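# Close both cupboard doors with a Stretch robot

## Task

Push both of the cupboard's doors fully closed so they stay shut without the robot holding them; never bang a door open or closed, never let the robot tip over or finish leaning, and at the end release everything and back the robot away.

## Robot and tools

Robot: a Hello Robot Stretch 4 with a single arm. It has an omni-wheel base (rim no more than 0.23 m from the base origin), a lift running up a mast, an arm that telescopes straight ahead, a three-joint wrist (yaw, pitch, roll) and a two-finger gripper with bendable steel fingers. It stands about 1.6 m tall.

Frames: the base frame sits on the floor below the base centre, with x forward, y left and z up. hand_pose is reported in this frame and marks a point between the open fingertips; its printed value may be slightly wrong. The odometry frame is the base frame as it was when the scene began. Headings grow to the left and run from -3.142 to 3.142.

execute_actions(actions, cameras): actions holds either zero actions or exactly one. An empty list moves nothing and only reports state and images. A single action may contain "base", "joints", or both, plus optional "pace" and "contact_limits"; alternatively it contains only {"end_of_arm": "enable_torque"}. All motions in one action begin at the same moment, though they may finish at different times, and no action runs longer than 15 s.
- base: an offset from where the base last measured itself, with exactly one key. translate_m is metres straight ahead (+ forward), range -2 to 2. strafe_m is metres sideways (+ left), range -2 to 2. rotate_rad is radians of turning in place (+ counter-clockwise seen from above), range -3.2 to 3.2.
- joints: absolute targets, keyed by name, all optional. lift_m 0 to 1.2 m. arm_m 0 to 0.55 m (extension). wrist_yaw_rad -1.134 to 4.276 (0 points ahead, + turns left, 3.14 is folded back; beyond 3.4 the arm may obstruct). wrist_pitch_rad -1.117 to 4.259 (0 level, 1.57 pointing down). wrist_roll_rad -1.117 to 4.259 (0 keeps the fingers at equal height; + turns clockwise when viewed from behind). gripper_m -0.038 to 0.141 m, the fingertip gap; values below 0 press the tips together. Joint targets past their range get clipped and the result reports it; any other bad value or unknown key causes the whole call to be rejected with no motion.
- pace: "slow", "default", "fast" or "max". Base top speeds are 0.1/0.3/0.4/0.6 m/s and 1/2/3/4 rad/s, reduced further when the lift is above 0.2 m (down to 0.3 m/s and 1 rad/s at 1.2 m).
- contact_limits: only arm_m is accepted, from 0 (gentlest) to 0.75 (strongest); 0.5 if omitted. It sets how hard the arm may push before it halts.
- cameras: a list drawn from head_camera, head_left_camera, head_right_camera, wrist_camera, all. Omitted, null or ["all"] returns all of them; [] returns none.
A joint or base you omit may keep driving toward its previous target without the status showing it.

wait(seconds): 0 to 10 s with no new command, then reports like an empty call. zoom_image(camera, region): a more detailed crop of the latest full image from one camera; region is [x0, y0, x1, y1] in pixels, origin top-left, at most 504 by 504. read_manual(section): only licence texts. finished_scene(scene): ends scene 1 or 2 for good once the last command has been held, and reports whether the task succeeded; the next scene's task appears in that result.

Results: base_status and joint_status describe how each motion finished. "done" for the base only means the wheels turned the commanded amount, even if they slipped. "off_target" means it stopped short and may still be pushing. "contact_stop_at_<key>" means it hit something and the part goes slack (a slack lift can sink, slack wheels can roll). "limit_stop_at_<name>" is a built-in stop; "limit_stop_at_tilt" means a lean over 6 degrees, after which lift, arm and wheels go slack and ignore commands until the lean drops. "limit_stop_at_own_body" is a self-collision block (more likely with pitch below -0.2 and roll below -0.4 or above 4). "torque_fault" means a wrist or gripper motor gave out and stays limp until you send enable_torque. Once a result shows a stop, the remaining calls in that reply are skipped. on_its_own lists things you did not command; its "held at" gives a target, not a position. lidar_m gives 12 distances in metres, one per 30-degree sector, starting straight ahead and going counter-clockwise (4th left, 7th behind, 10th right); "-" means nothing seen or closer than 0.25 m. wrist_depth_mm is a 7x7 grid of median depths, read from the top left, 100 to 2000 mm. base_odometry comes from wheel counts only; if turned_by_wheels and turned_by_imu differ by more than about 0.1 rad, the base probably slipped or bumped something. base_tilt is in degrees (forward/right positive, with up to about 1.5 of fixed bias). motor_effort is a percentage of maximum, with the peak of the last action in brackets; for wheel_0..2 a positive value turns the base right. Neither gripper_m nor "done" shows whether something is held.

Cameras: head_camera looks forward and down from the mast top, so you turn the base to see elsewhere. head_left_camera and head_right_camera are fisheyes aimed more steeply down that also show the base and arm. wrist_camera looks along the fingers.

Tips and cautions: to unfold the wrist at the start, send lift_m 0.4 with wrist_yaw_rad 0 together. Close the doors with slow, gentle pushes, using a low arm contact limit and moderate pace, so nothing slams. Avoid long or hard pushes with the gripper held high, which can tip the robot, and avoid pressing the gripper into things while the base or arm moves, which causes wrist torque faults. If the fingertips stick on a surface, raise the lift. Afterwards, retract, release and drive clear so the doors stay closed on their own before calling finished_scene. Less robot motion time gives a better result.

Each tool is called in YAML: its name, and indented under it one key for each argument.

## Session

execute_actions:
  actions: []

Scene clock: 0.00 s.
base_odometry: x=+0.000 y=+0.000 heading=+0.000 (m, m, rad; odometry frame)
turned_by_wheels: +0.000 (rad since the last result)
turned_by_imu: +0.000 (rad since the last result)
base_tilt: forward=-0.3 right=-0.5 (deg)
lidar_m: 1.39 2.51 1.53 1.59 1.66 1.53 1.58 2.03 2.34 2.45 2.33 1.32
base_status: not commanded
joint_positions: lift_m=+0.131 arm_m=-0.001 wrist_yaw_rad=+3.064 wrist_pitch_rad=+0.005 wrist_roll_rad=-0.007 gripper_m=+0.057
joint_status: not commanded
motor_effort: lift_m=+18 arm_m=+0 wrist_yaw_rad=-1 wrist_pitch_rad=-7 wrist_roll_rad=+1 gripper_m=-3 wheel_0=+0 wheel_1=+0 wheel_2=+1 (%)
hand_pose: x=-0.1113 y=+0.1095 z=+0.3079 quat_wxyz=(+0.039, -0.003, -0.004, +0.999) (m; base frame)
wrist_depth_mm: 135 139 1863 1756 1576 1499 1397 / 107 140 1808 1708 1618 1499 1366 / 113 140 1808 1708 1618 1499 1397 / 136 176 1863 1756 1618 1499 1397 / - - 1808 1756 1576 1537 1430 / 1118 1098 197 1008 199 1098 1098 / 759 504 809 - 750 715 759
pictures: head_camera, head_left_camera, head_right_camera, wrist_camera
Images, in order (width x height): head_camera 420x560, head_left_camera 420x672, head_right_camera 420x672, wrist_camera 616x392.

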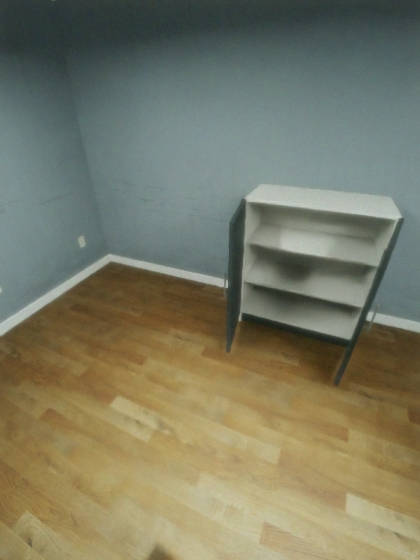

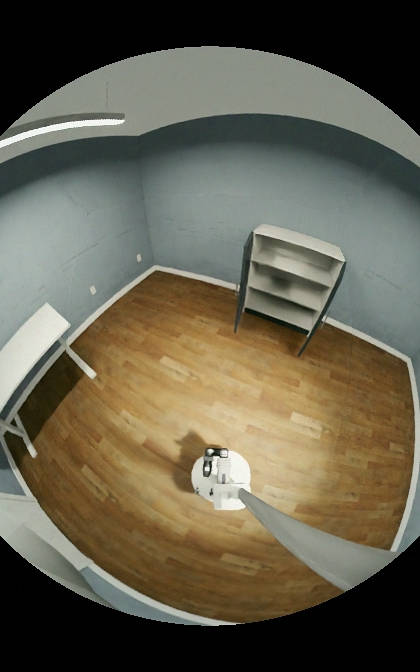

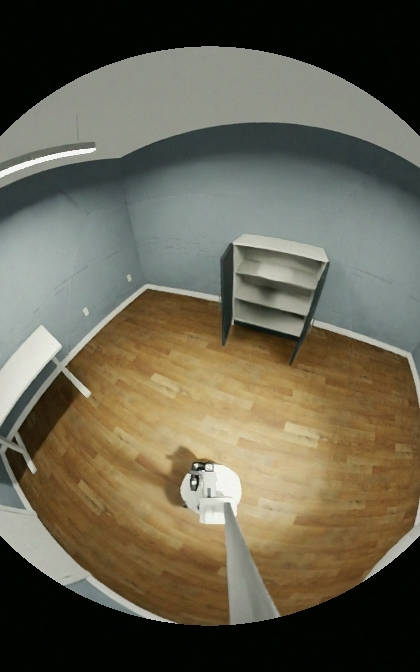

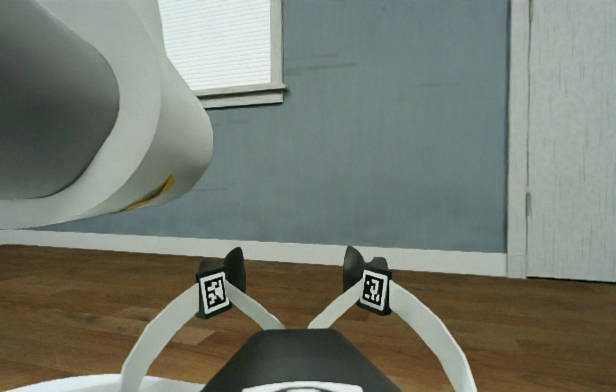

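zoom_image:
  camera: "head_camera"
  region: [210,180,420,390]

zoom_image:
  camera: "head_camera"
  region: [215,190,275,250]

zoom_image:
  camera: "head_camera"
  region: [355,205,415,265]

Region (210, 180, 420, 390) of head_camera's 420x560 image, scaled by 2.400, with more detail than that image has.

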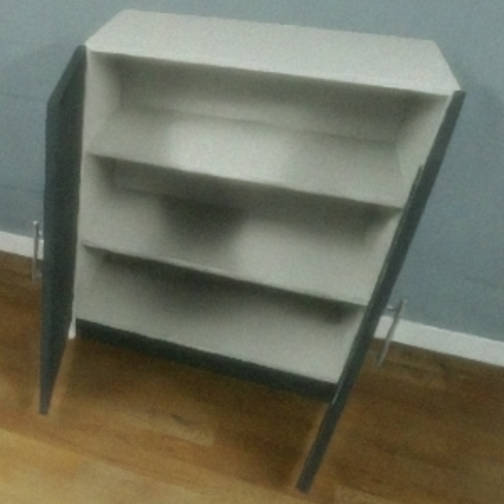

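Region (215, 190, 275, 250) of head_camera's 420x560 image, scaled by 8.400, with more detail than that image has.

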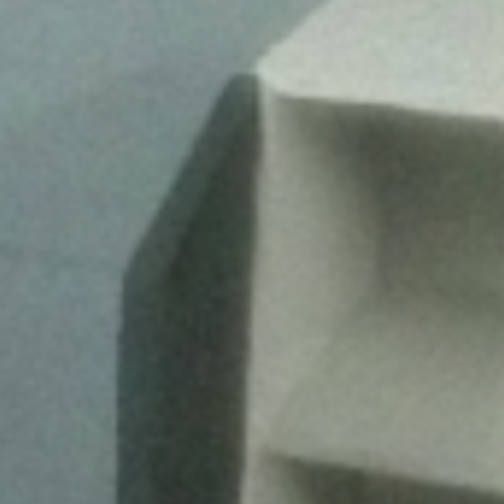

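Region (355, 205, 415, 265) of head_camera's 420x560 image, scaled by 8.400, with more detail than that image has.

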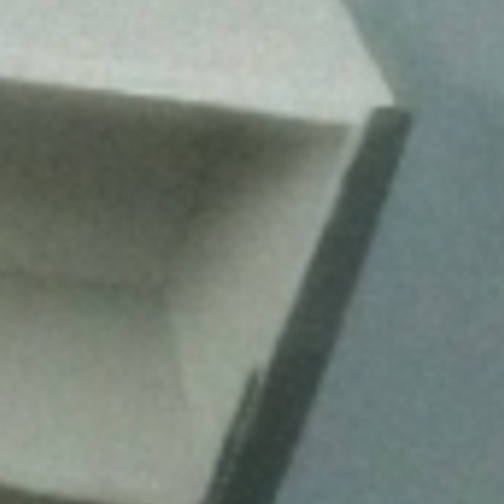

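execute_actions:
  actions:
    - {"base":{"rotate_rad":-0.77},"joints":{"lift_m":0.3},"pace":"max"}
  cameras: []

execute_actions:
  actions:
    - {"base":{"translate_m":0.94},"joints":{"lift_m":0.68,"wrist_yaw_rad":0,"gripper_m":0.0},"pace":"max"}
  cameras: []

execute_actions:
  actions:
    - {"base":{"rotate_rad":0.40},"pace":"fast"}

Scene clock: 1.47 s.
base_odometry: x=+0.000 y=+0.000 heading=-0.770 (m, m, rad; odometry frame)
turned_by_wheels: -0.770 (rad since the last result)
turned_by_imu: -0.779 (rad since the last result)
base_tilt: forward=-0.3 right=-0.5 (deg)
lidar_m: 1.32 1.37 2.45 1.56 1.53 1.82 1.55 1.53 1.68 2.40 2.35 2.63
base_status: done
joint_positions: lift_m=+0.300 arm_m=-0.001 wrist_yaw_rad=+3.064 wrist_pitch_rad=+0.005 wrist_roll_rad=-0.007 gripper_m=+0.057
joint_status: all done
motor_effort: lift_m=+19(22) arm_m=+0(0) wrist_yaw_rad=-1(1) wrist_pitch_rad=-6(9) wrist_roll_rad=+1(0) gripper_m=-3(3) wheel_0=+1(8) wheel_1=-1(11) wheel_2=+0(10) (%)
hand_pose: x=-0.1113 y=+0.1095 z=+0.4766 quat_wxyz=(+0.039, -0.003, -0.004, +0.999) (m; base frame)
wrist_depth_mm: 135 139 1708 1921 - - - / 107 140 1708 1921 - - - / 113 140 1708 1921 - - - / 136 176 1756 1921 - - - / 1430 1576 1661 1921 - - - / 1430 1537 197 1464 198 1618 1618 / 1118 1060 1182 - 1098 1042 1098
pictures: none
No camera images: the call's "cameras" was empty. Leave "cameras" out to get every camera's image.

Scene clock: 4.67 s.
base_odometry: x=+0.675 y=-0.654 heading=-0.770 (m, m, rad; odometry frame)
turned_by_wheels: +0.000 (rad since the last result)
turned_by_imu: -0.004 (rad since the last result)
base_tilt: forward=-0.3 right=-0.5 (deg)
lidar_m: 0.79 0.39 0.92 0.87 1.97 2.04 2.43 2.41 2.52 2.09 2.06 1.60
base_status: done
joint_positions: lift_m=+0.680 arm_m=-0.001 wrist_yaw_rad=+0.000 wrist_pitch_rad=+0.005 wrist_roll_rad=-0.007 gripper_m=+0.000
joint_status: all done
motor_effort: lift_m=+18(23) arm_m=+0(0) wrist_yaw_rad=-2(8) wrist_pitch_rad=-5(8) wrist_roll_rad=+1(1) gripper_m=-5(3) wheel_0=+0(11) wheel_1=+0(7) wheel_2=+1(14) (%)
hand_pose: x=+0.4581 y=-0.0873 z=+0.8567 quat_wxyz=(+1.000, -0.004, +0.003, +0.000) (m; base frame)
wrist_depth_mm: 946 1025 1118 1229 1336 1499 1708 / 415 1025 1138 1229 1336 1537 1756 / 413 1042 1118 1229 1366 1537 1708 / 413 1042 1138 1255 1397 1537 1756 / 413 1042 1118 1205 1397 1576 1756 / 410 1060 190 193 1336 1576 1756 / 413 559 1118 - 1397 1576 1756
pictures: none
No camera images: the call's "cameras" was empty. Leave "cameras" out to get every camera's image.

Scene clock: 5.73 s.
base_odometry: x=+0.675 y=-0.654 heading=-0.370 (m, m, rad; odometry frame)
turned_by_wheels: +0.400 (rad since the last result)
turned_by_imu: +0.405 (rad since the last result)
base_tilt: forward=-0.4 right=-0.5 (deg)
lidar_m: 0.39 0.93 0.86 1.96 1.97 2.50 2.44 2.59 2.13 2.08 1.74 1.34
base_status: done
joint_positions: lift_m=+0.680 arm_m=-0.001 wrist_yaw_rad=+0.000 wrist_pitch_rad=+0.005 wrist_roll_rad=-0.007 gripper_m=+0.000
joint_status: not commanded
motor_effort: lift_m=+18(19) arm_m=+0(0) wrist_yaw_rad=-1(1) wrist_pitch_rad=-6(6) wrist_roll_rad=+1(2) gripper_m=-5(5) wheel_0=+0(3) wheel_1=+0(8) wheel_2=+0(8) (%)
hand_pose: x=+0.4581 y=-0.0874 z=+0.8567 quat_wxyz=(+1.000, -0.004, +0.003, +0.000) (m; base frame)
wrist_depth_mm: 192 196 287 1098 1078 1078 1078 / 193 196 287 621 1078 1098 1078 / 195 196 289 544 1098 1098 1078 / 197 196 289 544 1098 1098 1098 / 198 197 272 436 1118 1098 1098 / 1078 197 190 193 1098 1098 1078 / 904 194 256 - 1118 1118 1118
pictures: head_camera, head_left_camera, head_right_camera, wrist_camera
Images, in order (width x height): head_camera 420x560, head_left_camera 420x672, head_right_camera 420x672, wrist_camera 616x392.

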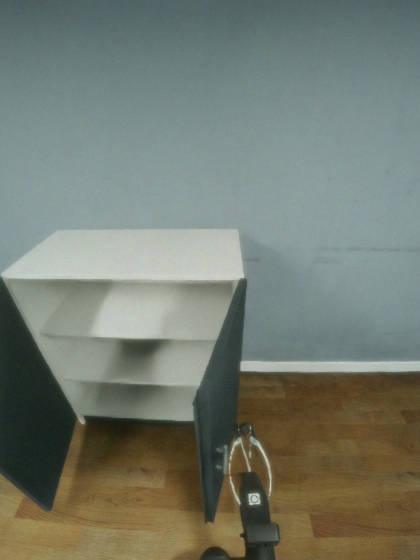

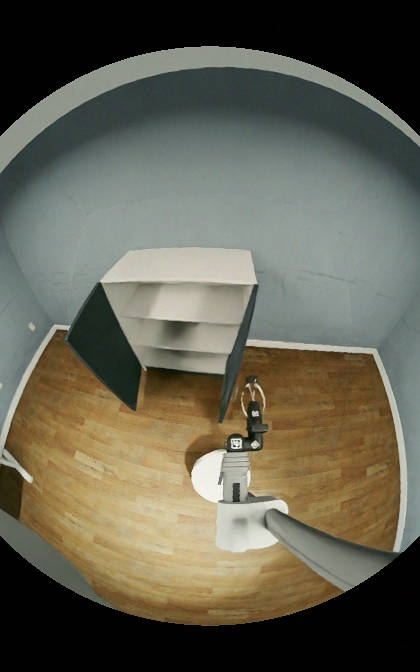

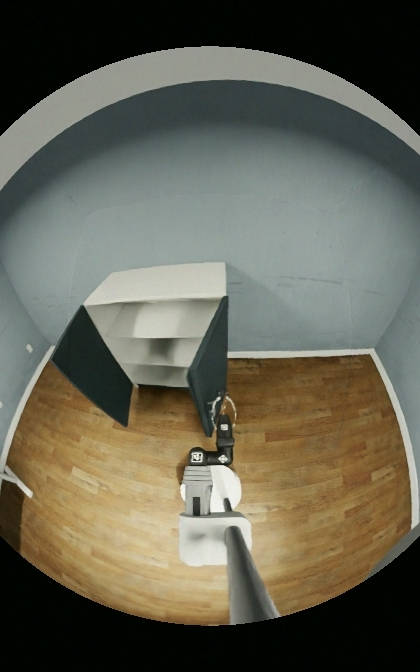

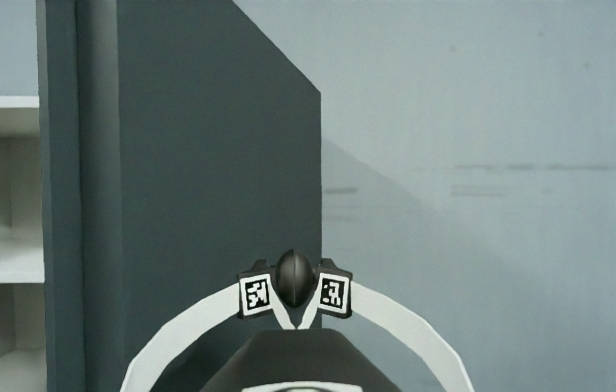

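execute_actions:
  actions:
    - {"base":{"strafe_m":0.32},"joints":{"arm_m":0.395},"pace":"slow","contact_limits":{"arm_m":0.22}}
  cameras: ["head_camera","wrist_camera"]

Scene clock: 11.10 s.
base_odometry: x=+0.791 y=-0.356 heading=-0.370 (m, m, rad; odometry frame)
turned_by_wheels: +0.000 (rad since the last result)
turned_by_imu: +0.000 (rad since the last result)
base_tilt: forward=-0.3 right=-0.5 (deg)
lidar_m: 0.85 0.59 2.05 1.94 1.65 2.40 2.40 2.54 2.43 2.40 1.75 0.82
base_status: done
joint_positions: lift_m=+0.680 arm_m=+0.393 wrist_yaw_rad=+0.000 wrist_pitch_rad=+0.005 wrist_roll_rad=-0.007 gripper_m=+0.000
joint_status: all done
motor_effort: lift_m=+18(19) arm_m=+10(12) wrist_yaw_rad=+0(12) wrist_pitch_rad=-5(8) wrist_roll_rad=+1(1) gripper_m=-5(6) wheel_0=-3(2) wheel_1=+3(7) wheel_2=+0(0) (%)
contact_limits: arm_m 0.22
hand_pose: x=+0.8527 y=-0.0875 z=+0.8567 quat_wxyz=(+1.000, -0.004, +0.003, +0.000) (m; base frame)
wrist_depth_mm: 324 282 236 236 236 236 237 / 508 413 238 237 238 237 237 / 707 707 239 239 239 239 239 / 707 707 240 241 240 241 241 / 707 707 242 241 242 242 242 / 480 439 190 192 243 242 244 / 330 303 244 - 244 244 245
pictures: head_camera, wrist_camera
Images, in order (width x height): head_camera 420x560, wrist_camera 616x392.

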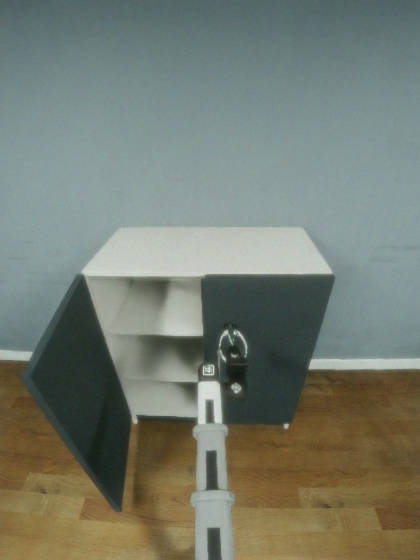

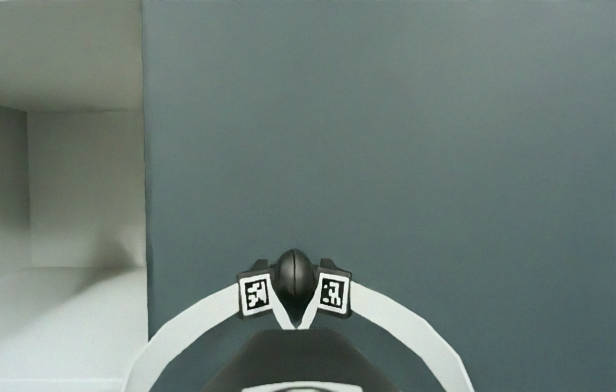

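execute_actions:
  actions:
    - {"joints":{"arm_m":0,"wrist_yaw_rad":-0.55},"base":{"strafe_m":0.77},"pace":"fast"}
  cameras: ["head_camera","wrist_camera","head_right_camera"]

Scene clock: 14.43 s.
base_odometry: x=+1.069 y=+0.362 heading=-0.370 (m, m, rad; odometry frame)
turned_by_wheels: +0.000 (rad since the last result)
turned_by_imu: +0.000 (rad since the last result)
base_tilt: forward=-0.3 right=-0.5 (deg)
lidar_m: 1.30 1.45 1.59 1.55 0.96 1.20 2.34 2.51 3.24 3.16 1.24 0.56
base_status: done
joint_positions: lift_m=+0.680 arm_m=+0.002 wrist_yaw_rad=-0.550 wrist_pitch_rad=+0.005 wrist_roll_rad=-0.007 gripper_m=+0.000
joint_status: all done
motor_effort: lift_m=+19(19) arm_m=-9(7) wrist_yaw_rad=+0(7) wrist_pitch_rad=-5(8) wrist_roll_rad=+1(1) gripper_m=-6(6) wheel_0=+1(12) wheel_1=+0(12) wheel_2=+0(1) (%)
hand_pose: x=+0.3727 y=-0.2254 z=+0.8566 quat_wxyz=(+0.962, -0.003, +0.004, -0.272) (m; base frame)
wrist_depth_mm: 991 1118 1255 1366 1618 1983 - / 1008 1098 1182 404 1618 1983 - / 1008 1078 580 410 1025 - - / 1008 1098 580 410 1008 1983 - / 1008 1078 585 387 1025 - - / 1025 1098 190 193 960 - - / 1008 1078 634 - 1025 1708 1863
pictures: head_camera, head_right_camera, wrist_camera
Images, in order (width x height): head_camera 420x560, head_right_camera 420x672, wrist_camera 616x392.

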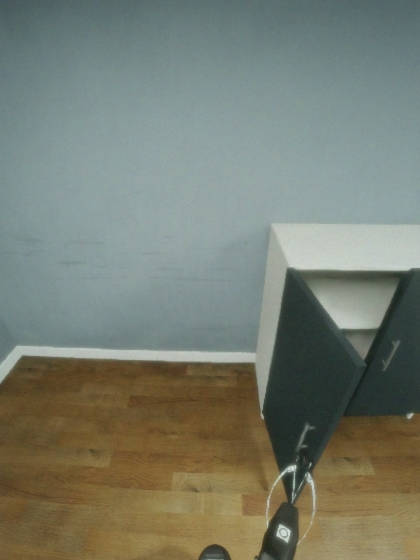

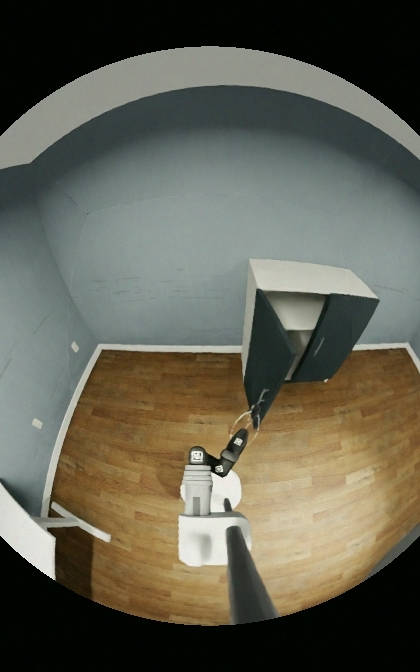

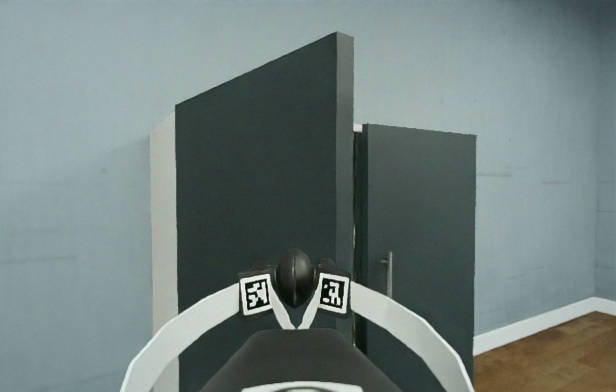

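execute_actions:
  actions:
    - {"joints":{"arm_m":0.455,"wrist_yaw_rad":-0.3},"base":{"strafe_m":-0.44},"pace":"slow","contact_limits":{"arm_m":0.22}}
  cameras: ["head_camera","wrist_camera"]

Scene clock: 20.40 s.
base_odometry: x=+0.910 y=-0.048 heading=-0.370 (m, m, rad; odometry frame)
turned_by_wheels: +0.000 (rad since the last result)
turned_by_imu: -0.001 (rad since the last result)
base_tilt: forward=-0.4 right=-0.5 (deg)
lidar_m: 0.85 1.44 2.05 1.84 1.36 1.88 2.39 2.55 2.79 2.71 1.83 0.89
base_status: done
joint_positions: lift_m=+0.680 arm_m=+0.453 wrist_yaw_rad=-0.300 wrist_pitch_rad=+0.005 wrist_roll_rad=-0.007 gripper_m=+0.000
joint_status: all done
motor_effort: lift_m=+18(18) arm_m=+10(9) wrist_yaw_rad=+0(9) wrist_pitch_rad=-8(7) wrist_roll_rad=+1(1) gripper_m=-6(6) wheel_0=+1(7) wheel_1=-1(8) wheel_2=+0(0) (%)
contact_limits: arm_m 0.22
hand_pose: x=+0.8739 y=-0.1688 z=+0.8566 quat_wxyz=(+0.989, -0.003, +0.003, -0.150) (m; base frame)
wrist_depth_mm: 200 212 224 238 255 274 294 / 201 212 225 241 257 276 297 / 202 213 227 241 257 277 298 / 203 215 228 243 259 279 300 / 204 216 228 239 262 281 303 / 205 216 190 193 255 286 304 / 206 214 228 - 264 287 307
pictures: head_camera, wrist_camera
Images, in order (width x height): head_camera 420x560, wrist_camera 616x392.

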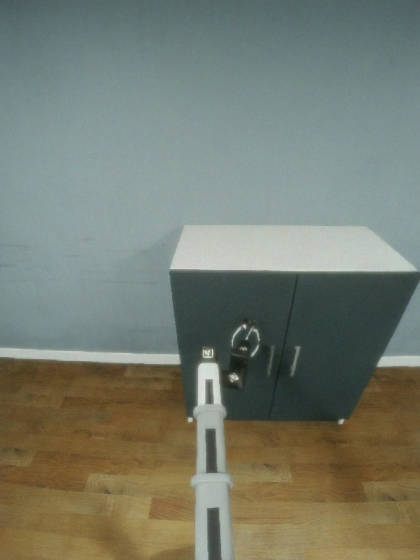

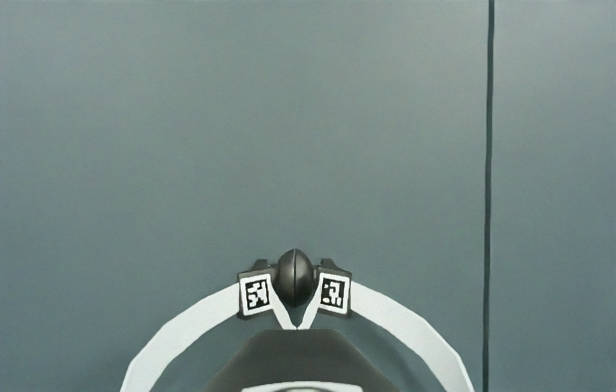

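A small confirming push, then retreat.

execute_actions:
  actions:
    - {"joints":{"arm_m":0.464},"pace":"slow","contact_limits":{"arm_m":0.22}}
  cameras: ["wrist_camera"]

execute_actions:
  actions:
    - {"joints":{"arm_m":0.15},"base":{"translate_m":-0.1},"pace":"fast"}
  cameras: ["wrist_camera","head_camera"]

Scene clock: 21.43 s.
base_odometry: x=+0.910 y=-0.048 heading=-0.370 (m, m, rad; odometry frame)
turned_by_wheels: +0.000 (rad since the last result)
turned_by_imu: +0.000 (rad since the last result)
base_tilt: forward=-0.4 right=-0.4 (deg)
lidar_m: 0.87 1.45 2.05 1.80 1.33 1.88 2.38 2.55 2.79 2.72 1.82 0.87
base_status: not commanded
joint_positions: lift_m=+0.680 arm_m=+0.461 wrist_yaw_rad=-0.307 wrist_pitch_rad=+0.005 wrist_roll_rad=-0.007 gripper_m=+0.000
joint_status: all done
on_its_own: wrist_yaw_rad is at rest, and its effort (+19) is outside its rest range (-13 to +13)
motor_effort: lift_m=+18(18) arm_m=+16(15) wrist_yaw_rad=+19(19) wrist_pitch_rad=-5(7) wrist_roll_rad=+1(1) gripper_m=-3(6) wheel_0=+3(3) wheel_1=+2(2) wheel_2=-3(3) (%)
contact_limits: arm_m 0.22
hand_pose: x=+0.8807 y=-0.1705 z=+0.8567 quat_wxyz=(+0.988, -0.003, +0.003, -0.153) (m; base frame)
wrist_depth_mm: 196 208 222 237 255 276 297 / 198 209 224 239 256 278 298 / 198 211 224 240 258 278 301 / 199 211 225 241 259 282 303 / 200 212 224 239 260 286 306 / 201 212 187 195 254 289 307 / 202 210 225 - 263 290 309
pictures: wrist_camera
Images, in order (width x height): wrist_camera 616x392.

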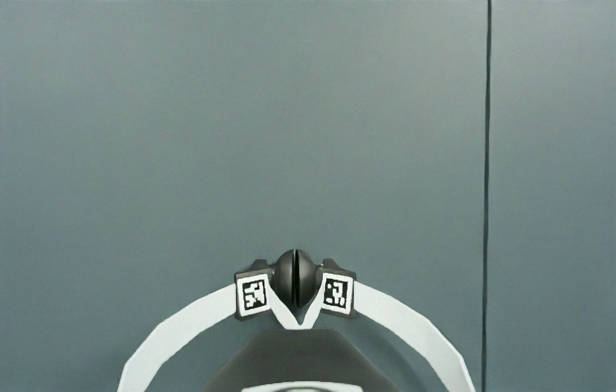

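Scene clock: 23.17 s.
base_odometry: x=+0.816 y=-0.012 heading=-0.370 (m, m, rad; odometry frame)
turned_by_wheels: +0.000 (rad since the last result)
turned_by_imu: +0.000 (rad since the last result)
base_tilt: forward=-0.3 right=-0.4 (deg)
lidar_m: 0.97 1.54 2.05 1.55 1.31 1.91 2.29 2.43 2.79 2.71 1.94 0.99
base_status: done
joint_positions: lift_m=+0.680 arm_m=+0.152 wrist_yaw_rad=-0.300 wrist_pitch_rad=+0.005 wrist_roll_rad=-0.007 gripper_m=+0.000
joint_status: all done
motor_effort: lift_m=+18(18) arm_m=-9(13) wrist_yaw_rad=+0(19) wrist_pitch_rad=-6(6) wrist_roll_rad=+2(2) gripper_m=-5(6) wheel_0=+0(3) wheel_1=+1(8) wheel_2=-1(12) (%)
hand_pose: x=+0.5723 y=-0.1688 z=+0.8566 quat_wxyz=(+0.989, -0.003, +0.003, -0.150) (m; base frame)
wrist_depth_mm: 960 1025 1078 1138 1229 1336 1464 / 559 991 1060 1160 1229 1336 1464 / 554 591 627 661 715 768 1464 / 554 591 627 676 723 778 1499 / 564 591 627 654 723 788 1499 / 564 591 190 193 707 788 1499 / 569 585 627 - 732 798 1537
pictures: head_camera, wrist_camera
Images, in order (width x height): head_camera 420x560, wrist_camera 616x392.

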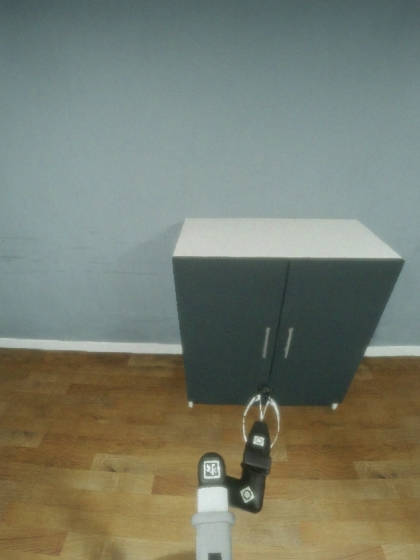

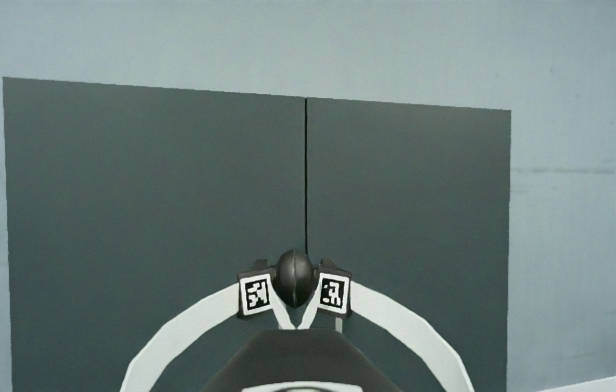

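finished_scene:
  scene: 2

The scene is finished: the task was done.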